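# Transfer 96-well plate from bench spot B1 to nest N1

## Task

Pick up the 96-well plate from bench spot B1 (the right-hand spot as seen from the arms) and place it on the raised nest N1 (on the left), lying flat within the nest's locating guides, turned so that well A1, at the plate's clipped corner, lines up with the nest corner labelled A1. Then open the gripper and pull the arm away.

## Robot and tools

Robot: two six-joint arms named left_arm and right_arm, each with a parallel two-finger gripper. The names are just labels and do not refer to sides of any image. Cameras: cam_head_left, cam_head_right, cam_high, cam_low, cam_left_wrist, cam_right_wrist, all 896x504 pixels. Wrist camera poses follow their arm's reported joints.

World frame (used for all printed gripper poses): origin on the tabletop midway between the arms, +z up, +x outward over the table, +y toward left_arm's side. Positions are in metres, orientation as a wxyz quaternion. The printed hand position is approximate and drifts more at long reach. Arm bases may be tilted; any mounting plates and the metal frame behind the arms are fixed obstacles, counted as part of the arm on that side for 'too close' warnings.

Gripper geometry: fingers extend along the gripper's +z axis and close along its y axis. The reported point sits between the finger pads, roughly 1 cm short of the tips.

Tool execute_actions, argument actions: a list holding either nothing (just report state), one motion, or one wait. Optional pictures (true/false) controls whether images come back.
- Motion: {"rows": [[14 numbers], ...], "steps": n}. Up to 15 rows, steps from 1 to 15 (default 15), each step lasting 1/30 s. Row k drives step k; if rows run out, the final row keeps being applied. Every row always carries all 14 numbers, both arms: left_arm waist, shoulder, elbow, wrist pitch, wrist yaw, wrist roll, gripper opening, then the same seven for right_arm. The six joint values are absolute target angles in radians (the same convention as the Joint positions line), not offsets. Stated ranges per arm: waist -2.618 to 3.054, shoulder 0.000 to 3.142, elbow 0.000 to 3.142, wrist pitch -1.571 to 1.571, wrist yaw -1.571 to 1.571, wrist roll -2.094 to 2.094. True ends can differ from these by up to 0.036 rad either way. A target beyond a range end by more than 0.036 rad, and farther out than the joint currently is, makes the whole call be refused and nothing is sent. Targets past the real end are clipped to it, and the result may then print 'joint sent to its limit' (possibly referring to an earlier, still running action); the absence of that line does not prove more travel exists. Opening is an absolute value from -1 (shut) to +1 (fully open, pad gap 0.094 m).
- Wait: {"steps": n} with n up to 300; it returns once that many steps have elapsed since the previous result, your reply time included.

Motion limits: each step, each joint's command is kept within a set distance of its measured angle (waist 0.202, shoulder 0.258, elbow 0.238, wrist pitch 0.573, wrist yaw and roll 0.522 rad), and if the commanded joints would move the gripper over 70 mm from where it is, all targets are pulled back proportionally. So distant goals take several calls. Between calls the arms keep heading for the last row sent until everything nearly stops or some step is HELD; after that only a new action resumes travel, though fingers finish opening or closing.

Result lines: the state line 'left_arm: ... | right_arm: ...' gives each gripper's position and quaternion. Joint positions and Joint velocities list, per arm, the six joints (rad, rad/s) and then the pad gap (m, m/s). grip_measured reports finger opening on the same -1..1 scale you command; each gripper may read off by about 1 mm, constantly within a scene. Joint torques follow the joint order without the gripper; they are the drive's total output, never zero in air, and noisy. 'joint command not followed' means the clearance check altered or blocked joint targets on some steps while the rest of the row still ran. HELD marks steps where your row was partly or entirely not sent. MOTOR HOT appears from 75 °C; OVER-TEMPERATURE FAULT marks a stop (90 °C pauses that arm 10 s; 100 °C makes the arm go limp and drop).

Gripping: between the extremes, fingers go to where grip_measured equals your number. To keep hold, command a value under the current grip_measured; about 0.03 under gives a firm grasp, less gives a gentler one. Pad force peaks near 50 to 62 N, lower on thin parts.

Tool zoom_image: {"camera": name, "region": [x0, y0, x1, y1]} in pixels of that camera's last full image, origin top-left, at most 504 by 504, returns an enlarged view.

Tool finished_scene: {"scene": current scene number}. Answering without any tool call also ends things.

Cautions: the plate has one clipped corner marking well A1; check orientation against the nest's A1 mark before lowering. Set it down gently; a drop of a few millimetres is fine but anything larger fails. Do not knock anything off the table, do not let the arms collide or press on each other, avoid slams and forceful pushes, and keep loads brief to limit motor heating. Loose objects may occasionally be nudged by an outside disturbance, so recheck before placing and after releasing.

Each tool is called after ">>>" by a JSON object that holds its "name" and its "arguments", one argument or row to a line.

## Session

>>> {"name": "execute_actions", "arguments": {
  "actions": []
}}

Scene clock: 0.00 s of 13200.00 s.
left_arm: end_effector_position=(+0.4175, +0.5186, +0.1367) grip_measured=+1.000 end_effector_quat_wxyz=(+0.048, -0.108, +0.981, +0.155) | right_arm: end_effector_position=(+0.3714, -0.2630, +0.2084) grip_measured=+1.000 end_effector_quat_wxyz=(+0.086, +0.944, -0.246, +0.201)
Joint positions: left_arm=[-0.008  1.867  1.636 -1.034 -0.48   0.018  0.094] | right_arm=[ 0.575  1.681  1.485 -1.192  0.666 -2.037  0.094]
Joint velocities: left_arm=[-0.022 -0.007 -0.007  0.037 -0.007 -0.066  0.   ] | right_arm=[-0.007 -0.007  0.017  0.007  0.022  0.051  0.   ]
Joint torques (N m, as the arm reports them, + toward a larger angle): no reading
Motor temperatures (°C, as the motors report them): left_arm=[23 21 22 23 23 20] | right_arm=[21 21 22 21 22 19]

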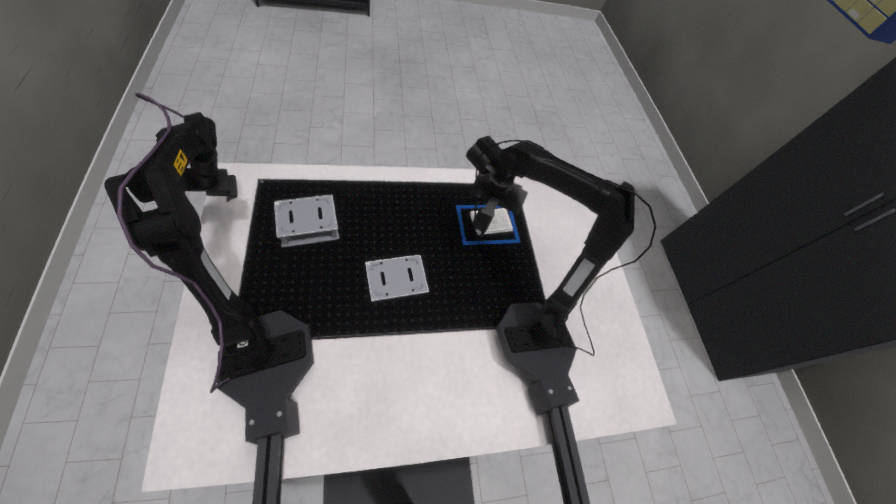

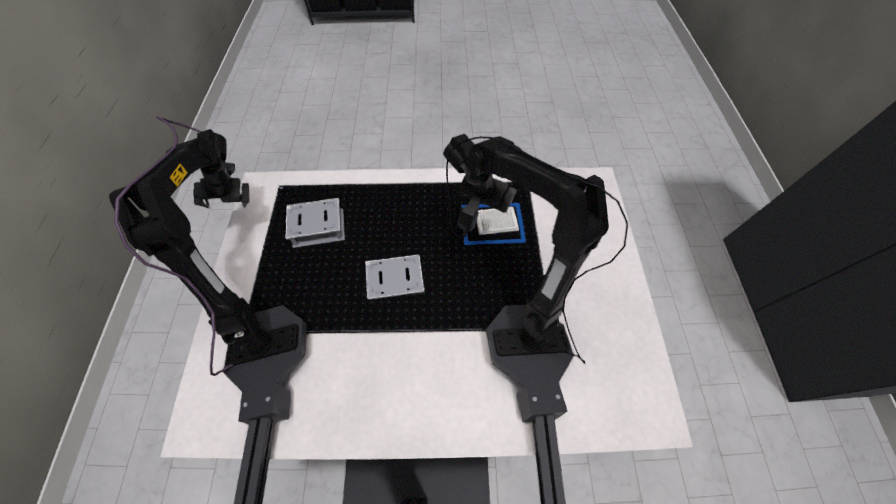

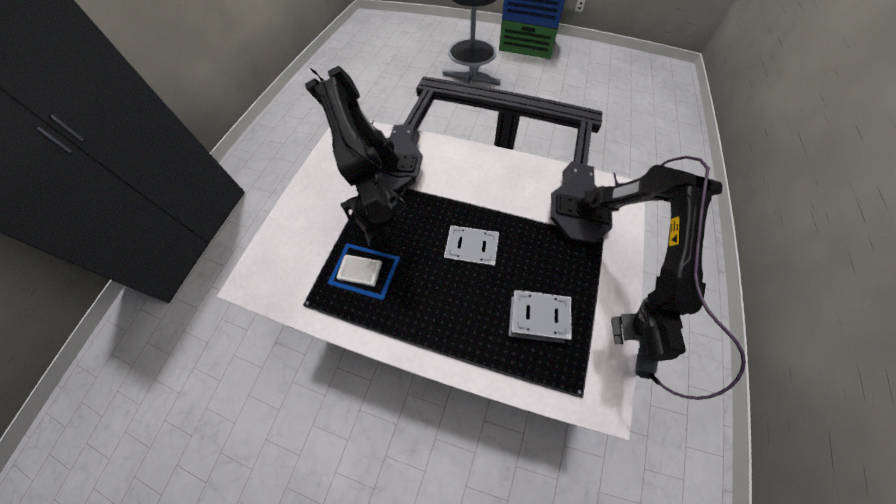

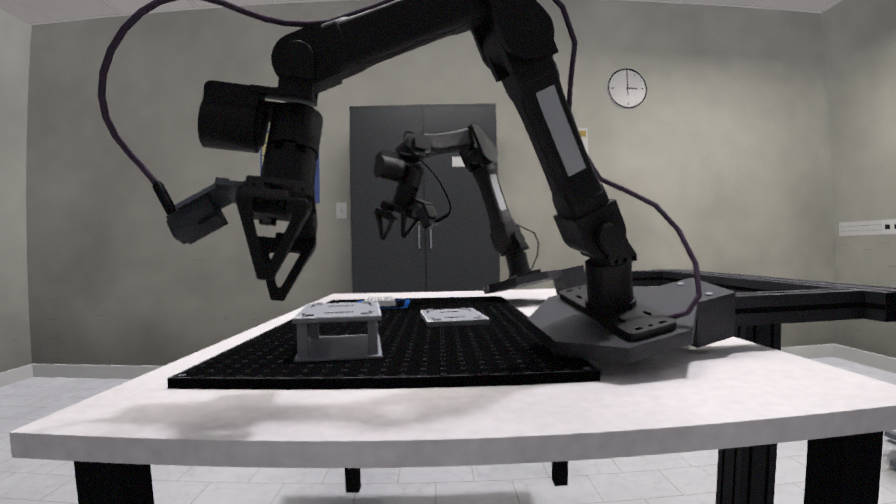

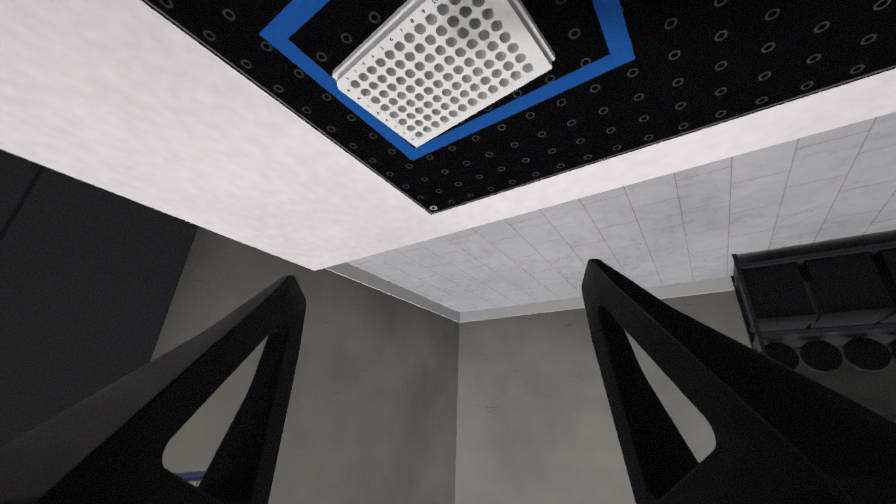

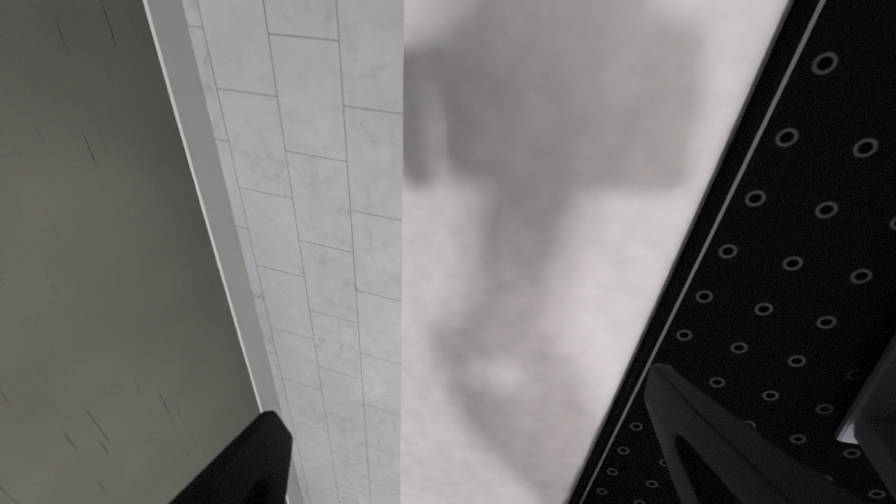

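>>> {"name": "zoom_image", "arguments": {
  "camera": "cam_high",
  "region": [300, 200, 620, 380]
}}

>>> {"name": "zoom_image", "arguments": {
  "camera": "cam_head_left",
  "region": [250, 170, 550, 340]
}}

>>> {"name": "execute_actions", "arguments": {
  "actions": [
    {"rows":[[0,1.571,1.571,-1.0,0,0,1,0,1.571,1.571,-1.0,0,0,1]]}
  ],
  "pictures": false
}}

>>> {"name": "execute_actions", "arguments": {
  "actions": [
    {"steps":45}
  ]
}}

Region (300, 200, 620, 380) of cam_high's 896x504 image, scaled by 1.575, with more detail than that image has; it fills the top 284 rows of this view, and the rest is white.

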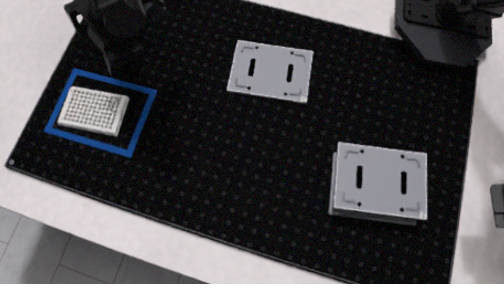

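Region (250, 170, 550, 340) of cam_head_left's 896x504 image, scaled by 1.680, with more detail than that image has; it fills the top 286 rows of this view, and the rest is white.

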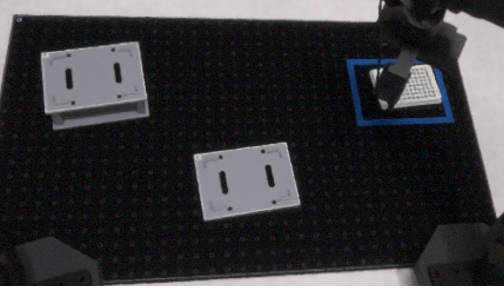

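Scene clock: 6.47 s of 13200.00 s.
left_arm: end_effector_position=(+0.4232, +0.4603, +0.2337) grip_measured=+1.000 end_effector_quat_wxyz=(+0.210, -0.116, +0.969, -0.052) | right_arm: end_effector_position=(+0.4371, -0.3694, +0.2130) grip_measured=+1.000 end_effector_quat_wxyz=(+0.184, -0.275, +0.943, +0.015)
Joint positions: left_arm=[-0.001  1.562  1.576 -1.003 -0.028  0.005  0.094] | right_arm=[-0.018  1.59   1.553 -1.006  0.052 -0.556  0.094]
Joint velocities: left_arm=[-0.007  0.154  0.007 -0.007  0.168 -0.007  0.   ] | right_arm=[ 0.178  0.007  0.007 -0.066 -0.3    2.806  0.   ]
Joint torques (N m, as the arm reports them, + toward a larger angle): left_arm=[-1.39 -9.76  5.74  1.03  0.18 -0.06] | right_arm=[ 1.42 -9.56  7.04  0.93 -0.19  0.07]
Motor temperatures (°C, as the motors report them): left_arm=[23 24 23 23 23 20] | right_arm=[21 22 23 21 22 19]
Steps of this call (steps 1 to 90: nothing new was sent; then 2.97 s passed at rest; steps 91 to 105: all 15 steps of this action). Readings (joint positions):
91: left_arm=[-0.004 1.845 1.620 -1.020 -0.416 0.016] | right_arm=[0.549 1.673 1.489 -1.178 0.576 -1.956]
92: left_arm=[-0.001 1.808 1.592 -1.015 -0.345 0.015] | right_arm=[0.501 1.662 1.495 -1.148 0.462 -1.856]
94: left_arm=[-0.001 1.713 1.561 -1.025 -0.234 0.013] | right_arm=[0.367 1.636 1.521 -1.092 0.289 -1.657]
98: left_arm=[-0.001 1.562 1.569 -1.013 -0.099 0.009] | right_arm=[0.073 1.596 1.552 -1.018 0.125 -1.258]
105: the state above

Scene clock: 7.97 s of 13200.00 s.
left_arm: end_effector_position=(+0.4244, +0.4569, +0.2312) grip_measured=+1.000 end_effector_quat_wxyz=(+0.207, -0.114, +0.970, -0.061) | right_arm: end_effector_position=(+0.4366, -0.3579, +0.2148) grip_measured=+1.000 end_effector_quat_wxyz=(+0.174, -0.018, +0.981, +0.087)
Joint positions: left_arm=[-0.001  1.569  1.576 -1.003 -0.011  0.004  0.094] | right_arm=[-0.009  1.59   1.553 -1.006  0.009 -0.008  0.094]
Joint velocities: left_arm=[-0.027 -0.002 -0.002  0.081  0.037 -0.066  0.   ] | right_arm=[-0.012  0.007  0.002  0.022 -0.007 -0.051  0.   ]
Joint torques (N m, as the arm reports them, + toward a larger angle): left_arm=[-1.42 -9.89  5.62  0.98  0.23 -0.02] | right_arm=[ 1.68 -9.54  7.17  0.93 -0.18  0.05]
Motor temperatures (°C, as the motors report them): left_arm=[23 24 24 23 23 20] | right_arm=[21 23 23 21 22 19]
Steps of this call (steps 1 to 45: the robot went on to your last target). Readings (joint positions):
1: left_arm=[-0.001 1.565 1.576 -1.003 -0.025 0.005] | right_arm=[-0.013 1.590 1.553 -1.006 0.043 -0.457]
2: left_arm=[-0.001 1.568 1.576 -1.003 -0.022 0.004] | right_arm=[-0.010 1.590 1.553 -1.006 0.036 -0.368]
4: left_arm=[-0.001 1.569 1.576 -1.003 -0.017 0.004] | right_arm=[-0.009 1.590 1.553 -1.006 0.026 -0.237]
8: left_arm=[-0.001 1.569 1.576 -1.003 -0.014 0.004] | right_arm=[-0.009 1.590 1.553 -1.006 0.017 -0.101]
45: the state above
All arms were judged still, so your last target was given up. Only a new action makes them travel on or press farther. Fingers that are still opening or closing keep moving.
camera_calibration (this result's frames):
cam_left_wrist: T_world_to_cam=[[0.0485858, -0.992358, 0.113421, 0.408118], [-0.982922, -0.0273245, 0.181981, 0.427733], [-0.177492, -0.120325, -0.976739, 0.445699], [0, 0, 0, 1]] pos_world=[0.479707, 0.470315, 0.311203]
cam_right_wrist: T_world_to_cam=[[0.00568084, -0.982357, -0.186927, -0.315718], [-0.925441, -0.0759844, 0.371195, 0.311369], [-0.37885, 0.170881, -0.909545, 0.5354], [0, 0, 0, 1]] pos_world=[0.492783, -0.377979, 0.312376]

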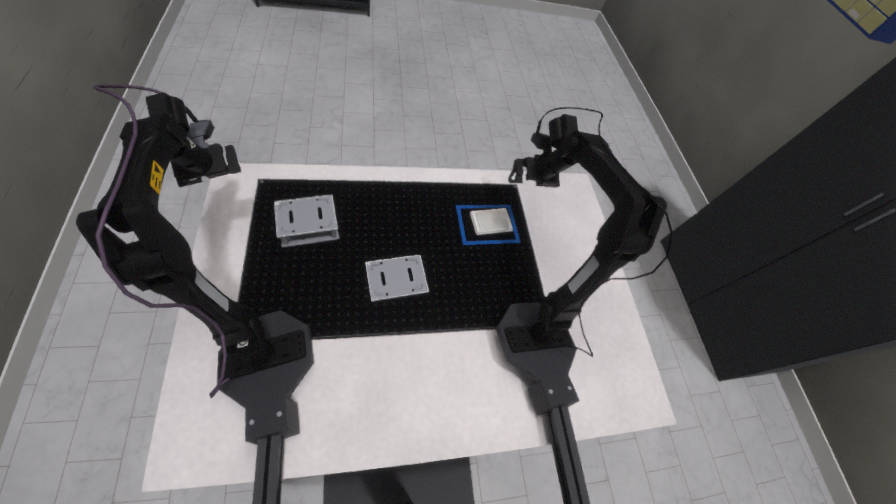

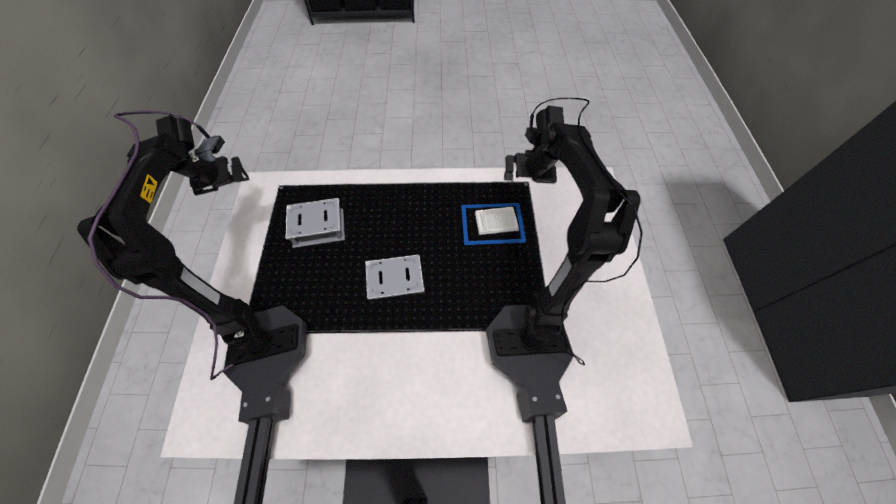

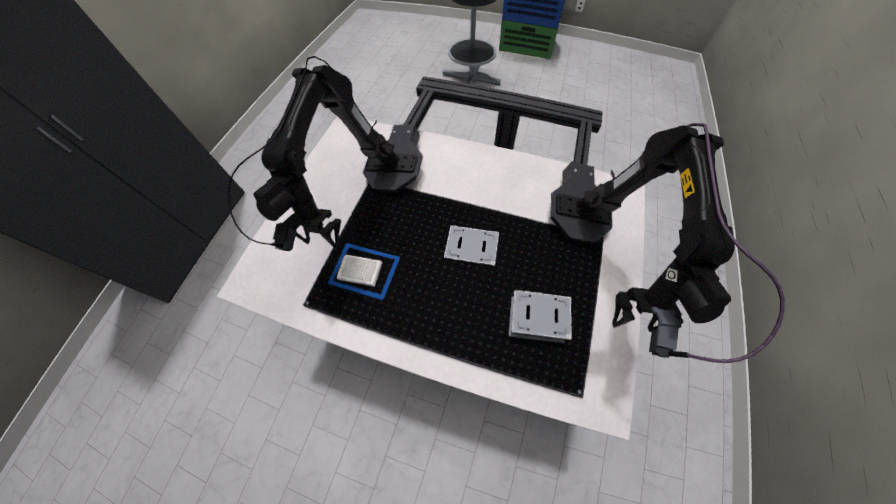

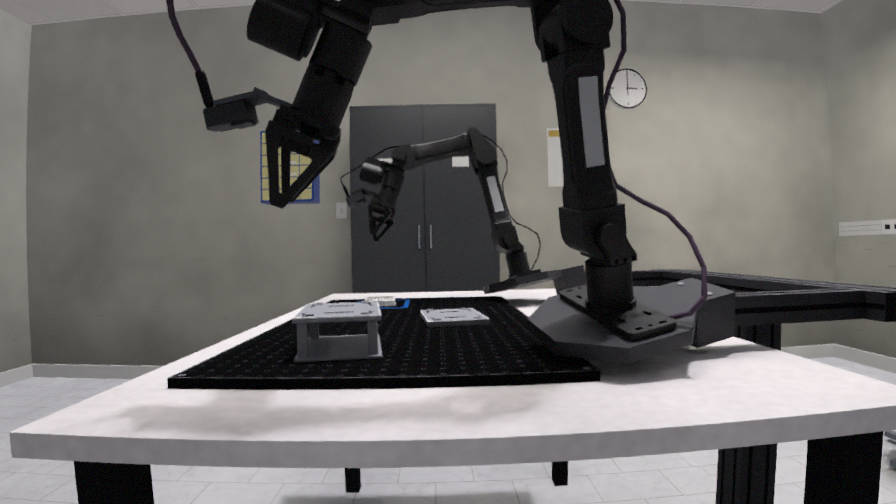

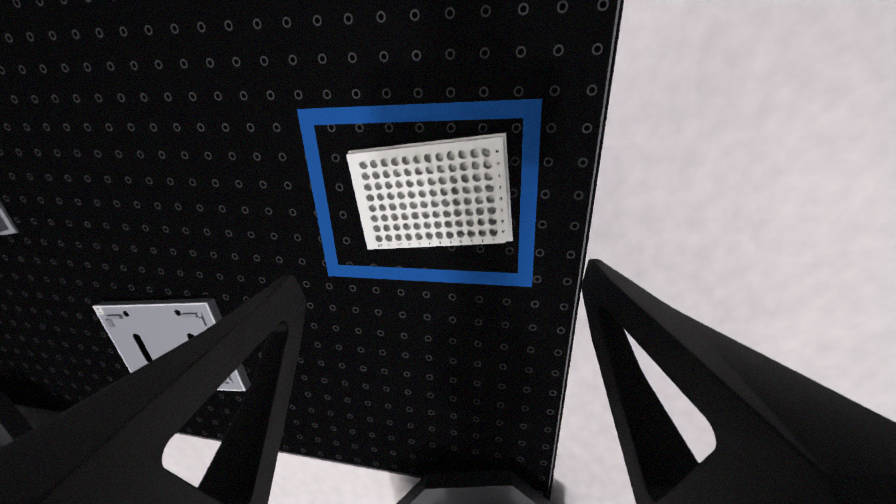

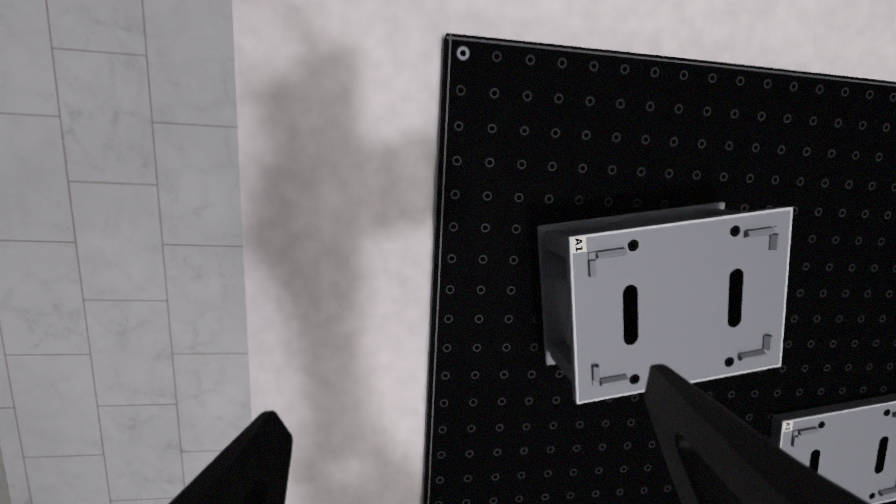

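>>> {"name": "execute_actions", "arguments": {
  "actions": [
    {"rows":[[0,1.571,1.571,-1.0,0,0,1,0.144,1.93,1.723,-1.18,0.188,1.72,1]]}
  ],
  "pictures": false
}}

>>> {"name": "execute_actions", "arguments": {
  "actions": [
    {"steps":30}
  ]
}}

Scene clock: 43.93 s of 13200.00 s.
left_arm: end_effector_position=(+0.4244, +0.4569, +0.2312) grip_measured=+1.000 end_effector_quat_wxyz=(+0.207, -0.114, +0.970, -0.061) | right_arm: end_effector_position=(+0.4289, -0.3037, +0.1192) grip_measured=+1.000 end_effector_quat_wxyz=(-0.008, +0.564, +0.825, +0.018)
Joint positions: left_arm=[-0.001  1.569  1.576 -1.003 -0.011  0.004  0.094] | right_arm=[ 0.148  1.962  1.707 -1.157  0.163  1.417  0.094]
Joint velocities: left_arm=[-0.002 -0.002 -0.007  0.007 -0.037 -0.051  0.   ] | right_arm=[-0.022 -0.203  0.002 -0.051  0.081  2.015  0.   ]
Joint torques (N m, as the arm reports them, + toward a larger angle): left_arm=[-1.4  -9.89  5.6   0.99  0.24 -0.03] | right_arm=[  1.23 -11.75   6.52   0.18   0.08   0.02]
Motor temperatures (°C, as the motors report them): left_arm=[23 26 25 25 23 20] | right_arm=[22 27 25 22 22 19]
Steps of this call (steps 1 to 90: nothing new was sent; then 32.47 s passed at rest; steps 91 to 105: all 15 steps of this action). Readings (joint positions):
91: left_arm=[-0.001 1.569 1.576 -1.003 -0.011 0.004] | right_arm=[0.010 1.624 1.592 -1.052 0.045 0.079]
92: left_arm=[-0.001 1.569 1.576 -1.003 -0.011 0.004] | right_arm=[0.038 1.676 1.649 -1.085 0.080 0.176]
94: left_arm=[-0.001 1.569 1.576 -1.003 -0.011 0.004] | right_arm=[0.097 1.790 1.711 -1.085 0.114 0.356]
98: left_arm=[-0.001 1.569 1.576 -1.003 -0.011 0.004] | right_arm=[0.151 1.962 1.715 -1.118 0.138 0.753]
105: the state above

Scene clock: 44.93 s of 13200.00 s.
left_arm: end_effector_position=(+0.4244, +0.4569, +0.2312) grip_measured=+1.000 end_effector_quat_wxyz=(+0.207, -0.114, +0.970, -0.061) | right_arm: end_effector_position=(+0.4298, -0.3059, +0.1244) grip_measured=+1.000 end_effector_quat_wxyz=(-0.005, +0.679, +0.733, +0.020)
Joint positions: left_arm=[-0.001  1.569  1.576 -1.003 -0.011  0.004  0.094] | right_arm=[ 0.148  1.948  1.707 -1.158  0.171  1.709  0.094]
Joint velocities: left_arm=[-0.017 -0.017  0.002 -0.037  0.007 -0.007  0.   ] | right_arm=[ 0.007  0.007 -0.002 -0.037 -0.007 -0.037  0.   ]
Joint torques (N m, as the arm reports them, + toward a larger angle): left_arm=[-1.4  -9.88  5.6   0.98  0.23 -0.02] | right_arm=[  1.43 -11.66   6.53   0.19   0.16   0.09]
Motor temperatures (°C, as the motors report them): left_arm=[23 26 25 25 23 20] | right_arm=[21 27 25 22 22 19]
Steps of this call (steps 1 to 30: the robot went on to your last target). Readings (joint positions):
1: left_arm=[-0.001 1.569 1.576 -1.003 -0.011 0.004] | right_arm=[0.148 1.956 1.707 -1.158 0.165 1.476]
2: left_arm=[-0.001 1.569 1.576 -1.003 -0.011 0.004] | right_arm=[0.148 1.952 1.707 -1.158 0.167 1.523]
4: left_arm=[-0.001 1.569 1.576 -1.003 -0.011 0.004] | right_arm=[0.148 1.948 1.707 -1.158 0.169 1.591]
8: left_arm=[-0.001 1.569 1.576 -1.003 -0.011 0.004] | right_arm=[0.148 1.948 1.707 -1.158 0.170 1.662]
30: the state above
All arms were judged still, so your last target was given up. Only a new action makes them travel on or press farther. Fingers that are still opening or closing keep moving.
camera_calibration (this result's frames):
cam_left_wrist: T_world_to_cam=[[0.0485858, -0.992358, 0.113421, 0.408118], [-0.982922, -0.0273245, 0.181981, 0.427733], [-0.177492, -0.120325, -0.976739, 0.445699], [0, 0, 0, 1]] pos_world=[0.479707, 0.470315, 0.311203]
cam_right_wrist: T_world_to_cam=[[-0.999705, -0.0119851, -0.0211267, 0.426901], [-0.0232991, 0.719005, 0.694614, 0.157849], [0.00686521, 0.694901, -0.719072, 0.412523], [0, 0, 0, 1]] pos_world=[0.427621, -0.39504, 0.196008]

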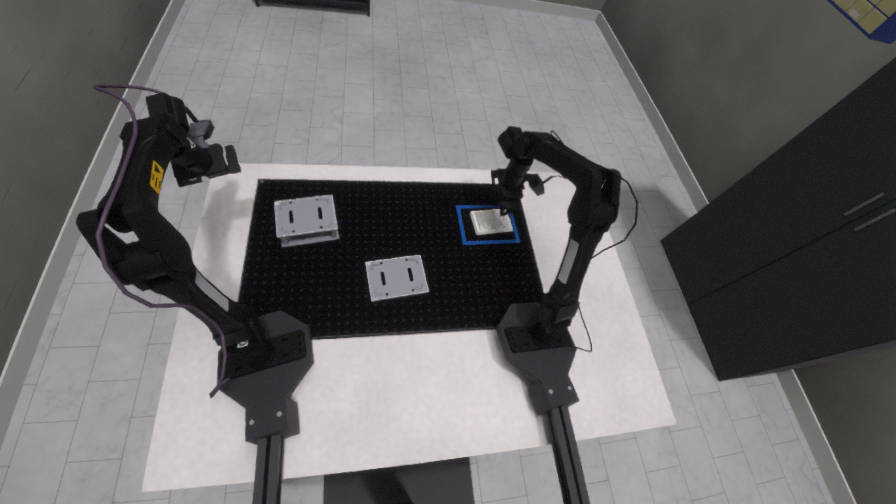

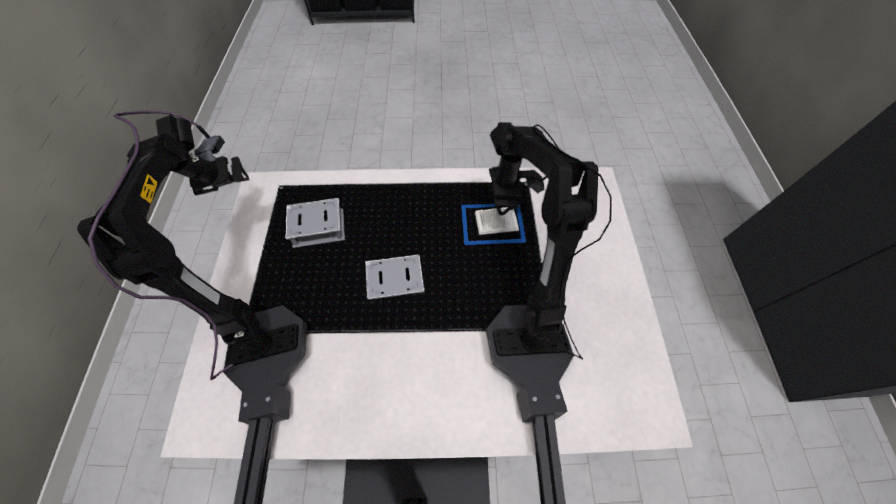

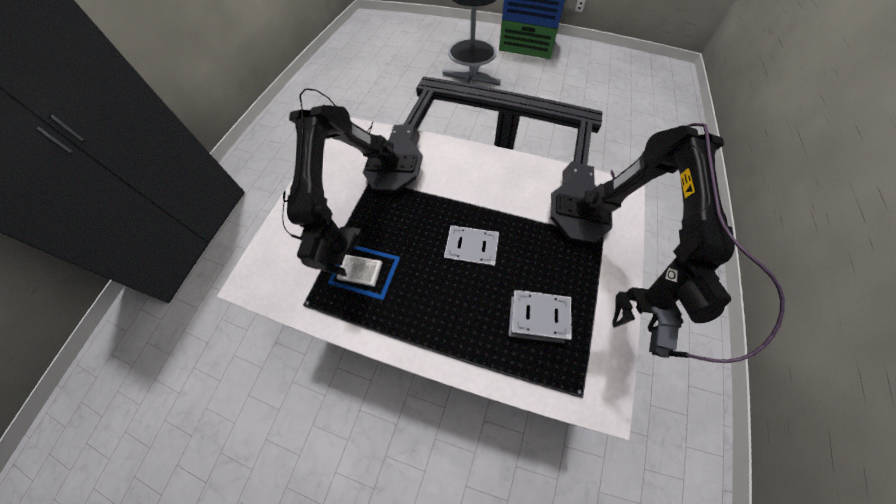

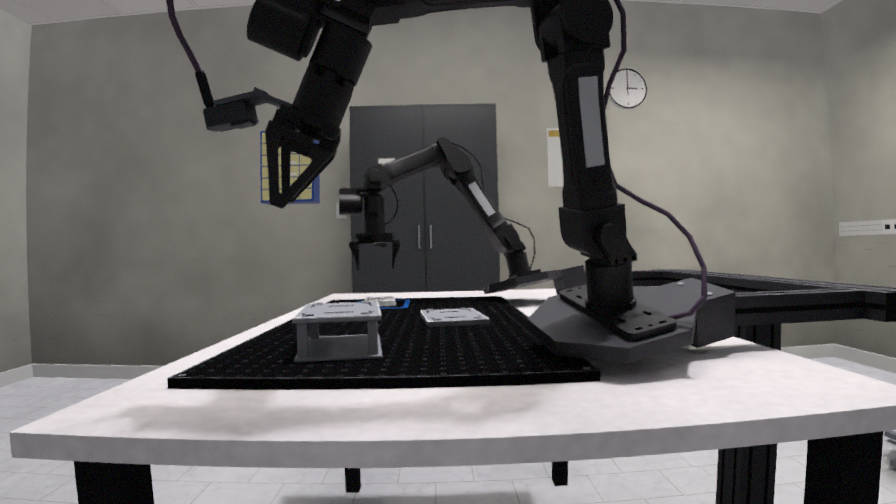

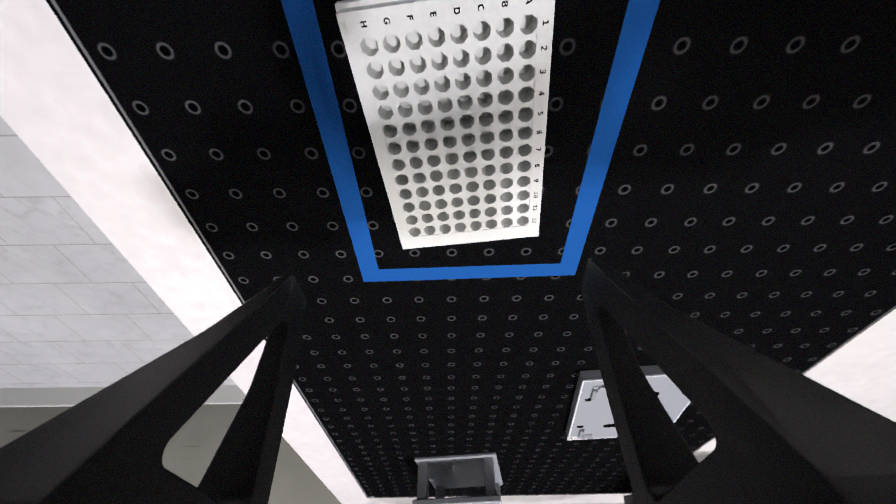

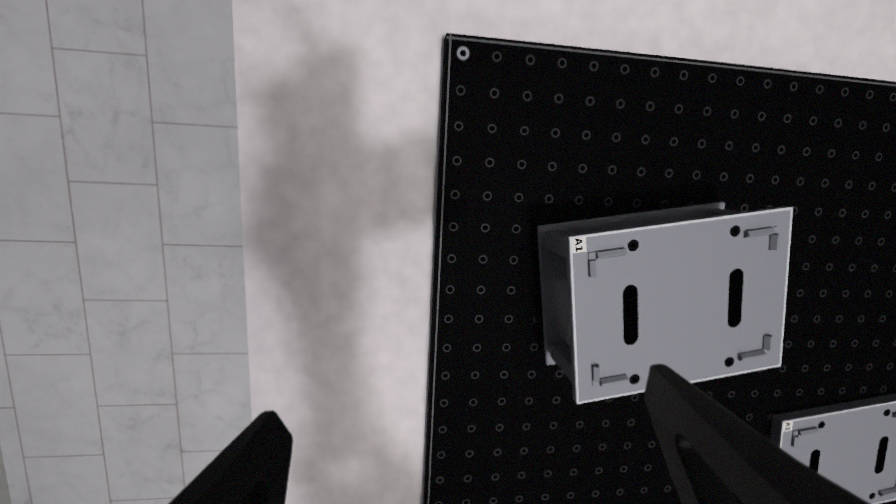

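>>> {"name": "execute_actions", "arguments": {
  "actions": [
    {"rows":[[0,1.571,1.571,-1.0,0,0,1,0.14,1.95,1.68,-1.12,0.2,1.68,1],[0,1.571,1.571,-1.0,0,0,1,0.14,1.95,1.68,-1.12,0.2,1.68,1],[0,1.571,1.571,-1.0,0,0,1,0.14,1.97,1.64,-1.06,0.2,1.66,1],[0,1.571,1.571,-1.0,0,0,1,0.14,1.97,1.64,-1.06,0.2,1.66,1],[0,1.571,1.571,-1.0,0,0,1,0.13,1.99,1.6,-1.0,0.2,1.64,1],[0,1.571,1.571,-1.0,0,0,1,0.13,1.99,1.6,-1.0,0.2,1.64,1],[0,1.571,1.571,-1.0,0,0,1,0.128,2.012,1.555,-0.945,0.205,1.63,1]]}
  ],
  "pictures": false
}}

>>> {"name": "execute_actions", "arguments": {
  "actions": [
    {"steps":20}
  ]
}}

Scene clock: 61.40 s of 13200.00 s.
left_arm: end_effector_position=(+0.4244, +0.4569, +0.2312) grip_measured=+1.000 end_effector_quat_wxyz=(+0.207, -0.114, +0.970, -0.061) | right_arm: end_effector_position=(+0.4213, -0.3036, +0.0586) grip_measured=+1.000 end_effector_quat_wxyz=(-0.011, +0.659, +0.752, -0.003)
Joint positions: left_arm=[-0.001  1.569  1.576 -1.003 -0.011  0.004  0.094] | right_arm=[ 0.132  2.027  1.56  -0.976  0.185  1.645  0.094]
Joint velocities: left_arm=[ 0.002  0.007 -0.017  0.125 -0.022 -0.022  0.   ] | right_arm=[ 0.002 -0.007  0.012  0.139 -0.022 -0.081  0.   ]
Joint torques (N m, as the arm reports them, + toward a larger angle): left_arm=[-1.39 -9.87  5.59  0.99  0.24 -0.02] | right_arm=[  1.46 -11.63   4.68   0.43   0.19  -0.12]
Motor temperatures (°C, as the motors report them): left_arm=[23 27 26 25 23 20] | right_arm=[21 29 25 21 22 19]
Steps of this call (steps 1 to 90: nothing new was sent; then 12.97 s passed at rest; steps 91 to 105: all 15 steps of this action). Readings (joint positions):
91: left_arm=[-0.001 1.569 1.576 -1.003 -0.011 0.004] | right_arm=[0.148 1.948 1.705 -1.155 0.173 1.706]
92: left_arm=[-0.001 1.569 1.576 -1.003 -0.011 0.004] | right_arm=[0.148 1.948 1.703 -1.149 0.175 1.703]
94: left_arm=[-0.001 1.569 1.576 -1.003 -0.011 0.004] | right_arm=[0.148 1.949 1.683 -1.118 0.179 1.692]
98: left_arm=[-0.001 1.569 1.576 -1.003 -0.011 0.004] | right_arm=[0.139 1.971 1.607 -1.030 0.183 1.664]
105: the state above

Scene clock: 62.07 s of 13200.00 s.
left_arm: end_effector_position=(+0.4244, +0.4569, +0.2312) grip_measured=+1.000 end_effector_quat_wxyz=(+0.207, -0.114, +0.970, -0.061) | right_arm: end_effector_position=(+0.4267, -0.3029, +0.0586) grip_measured=+1.000 end_effector_quat_wxyz=(-0.003, +0.658, +0.753, +0.005)
Joint positions: left_arm=[-0.001  1.569  1.576 -1.003 -0.011  0.004  0.094] | right_arm=[ 0.132  2.027  1.56  -0.954  0.187  1.64   0.094]
Joint velocities: left_arm=[-0.017 -0.012 -0.017  0.022 -0.037  0.051  0.   ] | right_arm=[ 0.012 -0.012 -0.012 -0.051 -0.066 -0.022  0.   ]
Joint torques (N m, as the arm reports them, + toward a larger angle): left_arm=[-1.41 -9.87  5.62  0.98  0.24 -0.02] | right_arm=[  1.47 -11.81   4.8    0.4    0.16  -0.15]
Motor temperatures (°C, as the motors report them): left_arm=[23 27 26 25 23 20] | right_arm=[21 29 25 21 22 19]
Steps of this call (steps 1 to 20: the robot went on to your last target). Readings (joint positions):
1: left_arm=[-0.001 1.569 1.576 -1.003 -0.011 0.004] | right_arm=[0.132 2.027 1.560 -0.971 0.186 1.644]
2: left_arm=[-0.001 1.569 1.576 -1.003 -0.011 0.004] | right_arm=[0.132 2.027 1.560 -0.966 0.186 1.643]
4: left_arm=[-0.001 1.569 1.576 -1.003 -0.011 0.004] | right_arm=[0.132 2.027 1.560 -0.962 0.186 1.642]
8: left_arm=[-0.001 1.569 1.576 -1.003 -0.011 0.004] | right_arm=[0.132 2.027 1.560 -0.957 0.187 1.641]
20: the state above
camera_calibration (this result's frames):
cam_left_wrist: T_world_to_cam=[[0.0485858, -0.992358, 0.113421, 0.408118], [-0.982922, -0.0273245, 0.181981, 0.427733], [-0.177492, -0.120325, -0.976739, 0.445699], [0, 0, 0, 1]] pos_world=[0.479707, 0.470315, 0.311203]
cam_right_wrist: T_world_to_cam=[[-0.99758, -0.0694562, -0.00324998, 0.403023], [-0.0532585, 0.733216, 0.677907, 0.219399], [-0.0447019, 0.676439, -0.73514, 0.380463], [0, 0, 0, 1]] pos_world=[0.43074, -0.390234, 0.132271]

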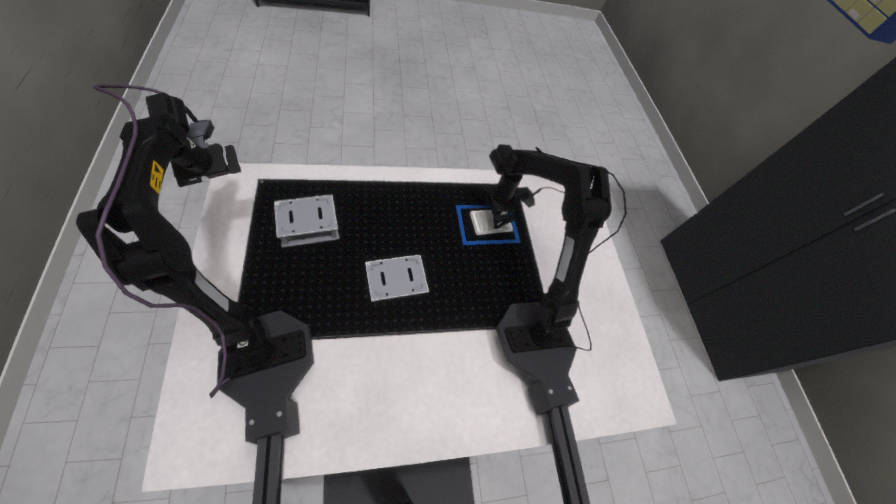

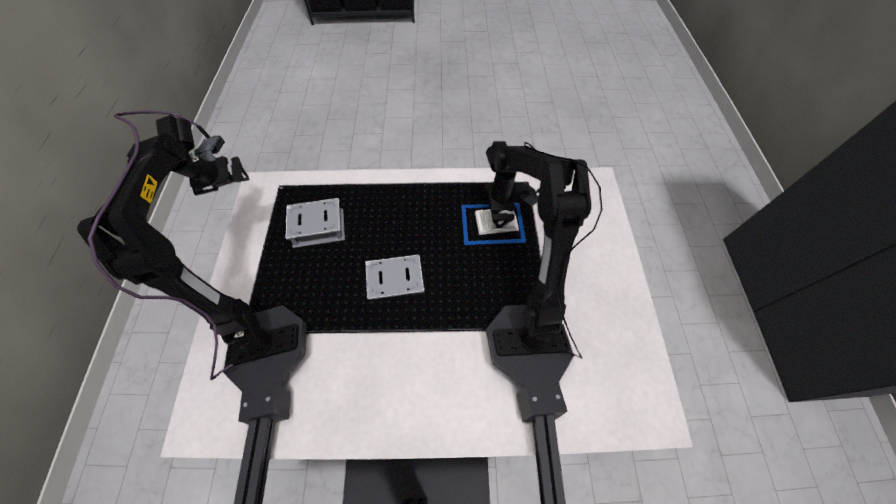

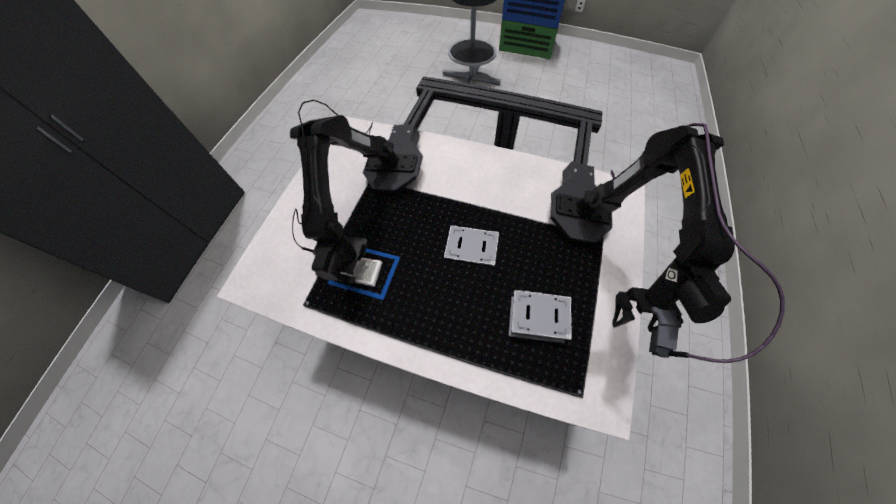

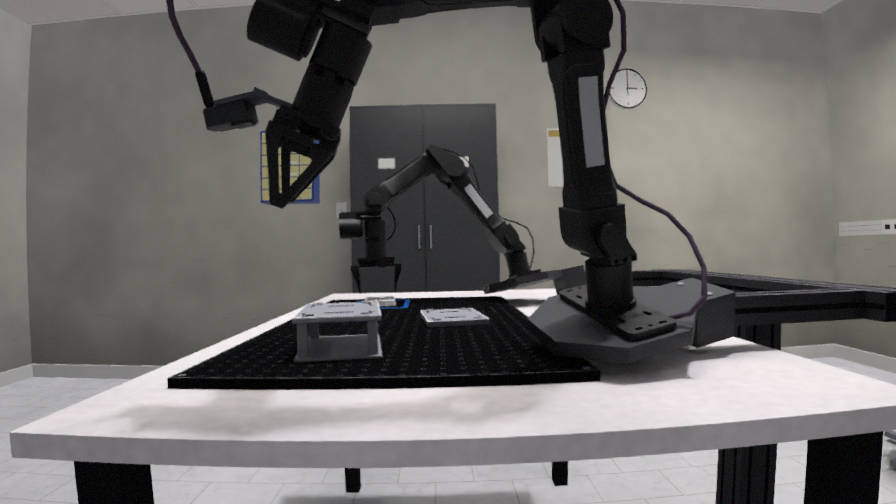

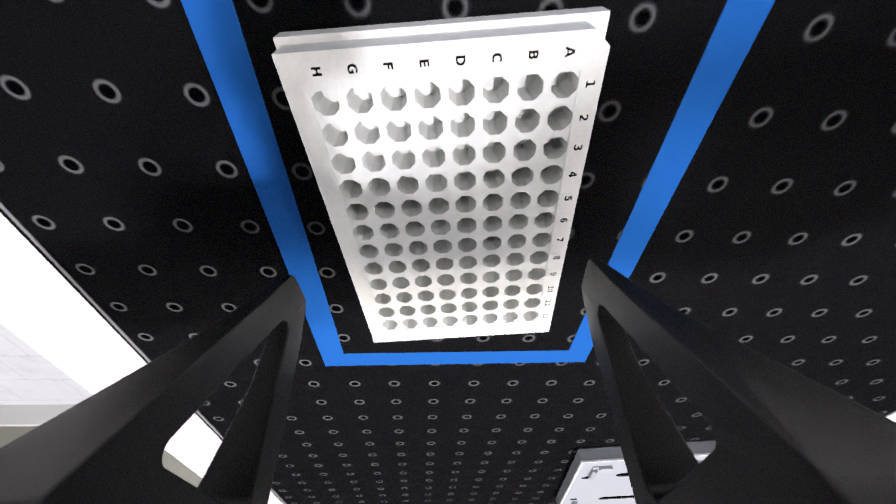

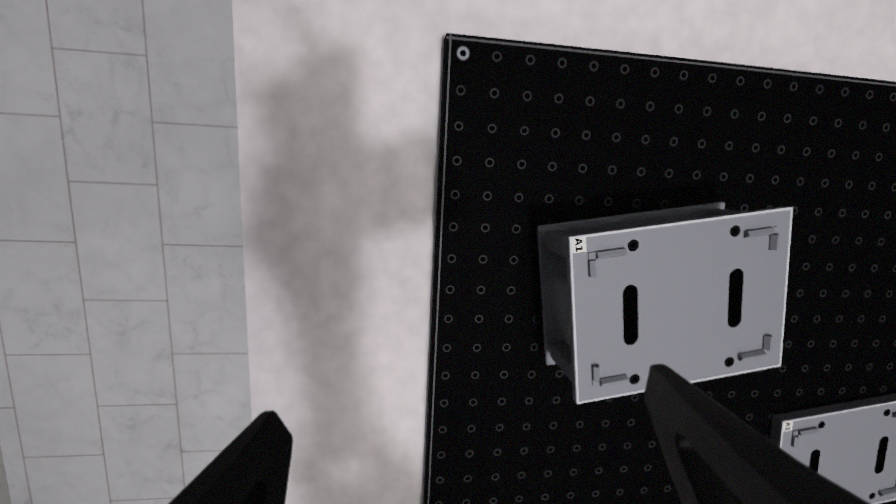

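>>> {"name": "execute_actions", "arguments": {
  "actions": [
    {"rows":[[0,1.571,1.571,-1.0,0,0,1,0.125,2.02,1.535,-0.925,0.205,1.63,1],[0,1.571,1.571,-1.0,0,0,1,0.125,2.02,1.535,-0.925,0.205,1.63,1],[0,1.571,1.571,-1.0,0,0,1,0.122,2.033,1.518,-0.897,0.205,1.625,1]]}
  ],
  "pictures": false
}}

>>> {"name": "execute_actions", "arguments": {
  "actions": [
    {"steps":20}
  ],
  "pictures": false
}}

Scene clock: 71.07 s of 13200.00 s.
left_arm: end_effector_position=(+0.4244, +0.4569, +0.2312) grip_measured=+1.000 end_effector_quat_wxyz=(+0.207, -0.114, +0.970, -0.061) | right_arm: end_effector_position=(+0.4287, -0.3014, +0.0527) grip_measured=+1.000 end_effector_quat_wxyz=(+0.003, +0.658, +0.753, +0.013)
Joint positions: left_arm=[-0.001  1.569  1.576 -1.003 -0.011  0.004  0.094] | right_arm=[ 0.132  2.027  1.534 -0.908  0.188  1.635  0.094]
Joint velocities: left_arm=[-0.007  0.007  0.002 -0.051  0.081  0.037  0.   ] | right_arm=[ 0.002 -0.002 -0.002 -0.022  0.007  0.037  0.   ]
Joint torques (N m, as the arm reports them, + toward a larger angle): left_arm=[-1.39 -9.88  5.62  0.98  0.24 -0.02] | right_arm=[  1.1  -10.17   3.99   0.43   0.17  -0.15]
Motor temperatures (°C, as the motors report them): left_arm=[23 27 26 25 23 20] | right_arm=[21 30 25 21 22 19]
Steps of this call (steps 1 to 15: the robot went on to your last target; steps 16 to 90: nothing new was sent; then 5.50 s passed at rest; steps 91 to 105: all 15 steps of this action). Readings (joint positions):
91: left_arm=[-0.001 1.569 1.576 -1.003 -0.011 0.004] | right_arm=[0.132 2.027 1.560 -0.952 0.187 1.640]
92: left_arm=[-0.001 1.569 1.576 -1.003 -0.011 0.004] | right_arm=[0.132 2.027 1.560 -0.948 0.187 1.640]
94: left_arm=[-0.001 1.569 1.576 -1.003 -0.011 0.004] | right_arm=[0.132 2.027 1.551 -0.931 0.188 1.639]
98: left_arm=[-0.001 1.569 1.576 -1.003 -0.011 0.004] | right_arm=[0.132 2.027 1.535 -0.917 0.188 1.637]
105: the state above

Scene clock: 71.73 s of 13200.00 s.
left_arm: end_effector_position=(+0.4244, +0.4569, +0.2312) grip_measured=+1.000 end_effector_quat_wxyz=(+0.207, -0.114, +0.970, -0.061) | right_arm: end_effector_position=(+0.4293, -0.3013, +0.0527) grip_measured=+1.000 end_effector_quat_wxyz=(+0.004, +0.658, +0.753, +0.014)
Joint positions: left_arm=[-0.001  1.569  1.576 -1.003 -0.011  0.004  0.094] | right_arm=[ 0.132  2.027  1.534 -0.906  0.188  1.635  0.094]
Joint velocities: left_arm=[-0.007  0.002 -0.012  0.022 -0.066 -0.066  0.   ] | right_arm=[ 0.007 -0.012 -0.017 -0.066  0.037 -0.022  0.   ]
Joint torques (N m, as the arm reports them, + toward a larger angle): left_arm=[-1.4  -9.87  5.63  0.98  0.24 -0.03] | right_arm=[  0.96 -10.12   3.92   0.44   0.15  -0.13]
Motor temperatures (°C, as the motors report them): left_arm=[23 27 26 25 23 20] | right_arm=[21 30 25 21 22 19]
Steps of this call (steps 1 to 15: the robot went on to your last target; steps 16 to 20: nothing new was sent). Readings (joint positions):
1: left_arm=[-0.001 1.569 1.576 -1.003 -0.011 0.004] | right_arm=[0.132 2.027 1.534 -0.907 0.188 1.635]
2: left_arm=[-0.001 1.569 1.576 -1.003 -0.011 0.004] | right_arm=[0.132 2.027 1.534 -0.907 0.188 1.635]
4: left_arm=[-0.001 1.569 1.576 -1.003 -0.011 0.004] | right_arm=[0.132 2.027 1.534 -0.907 0.188 1.635]
8: left_arm=[-0.001 1.569 1.576 -1.003 -0.011 0.004] | right_arm=[0.132 2.027 1.534 -0.906 0.188 1.635]
20: the state above
All arms were judged still, so your last target was given up. Only a new action makes them travel on or press farther. Fingers that are still opening or closing keep moving.


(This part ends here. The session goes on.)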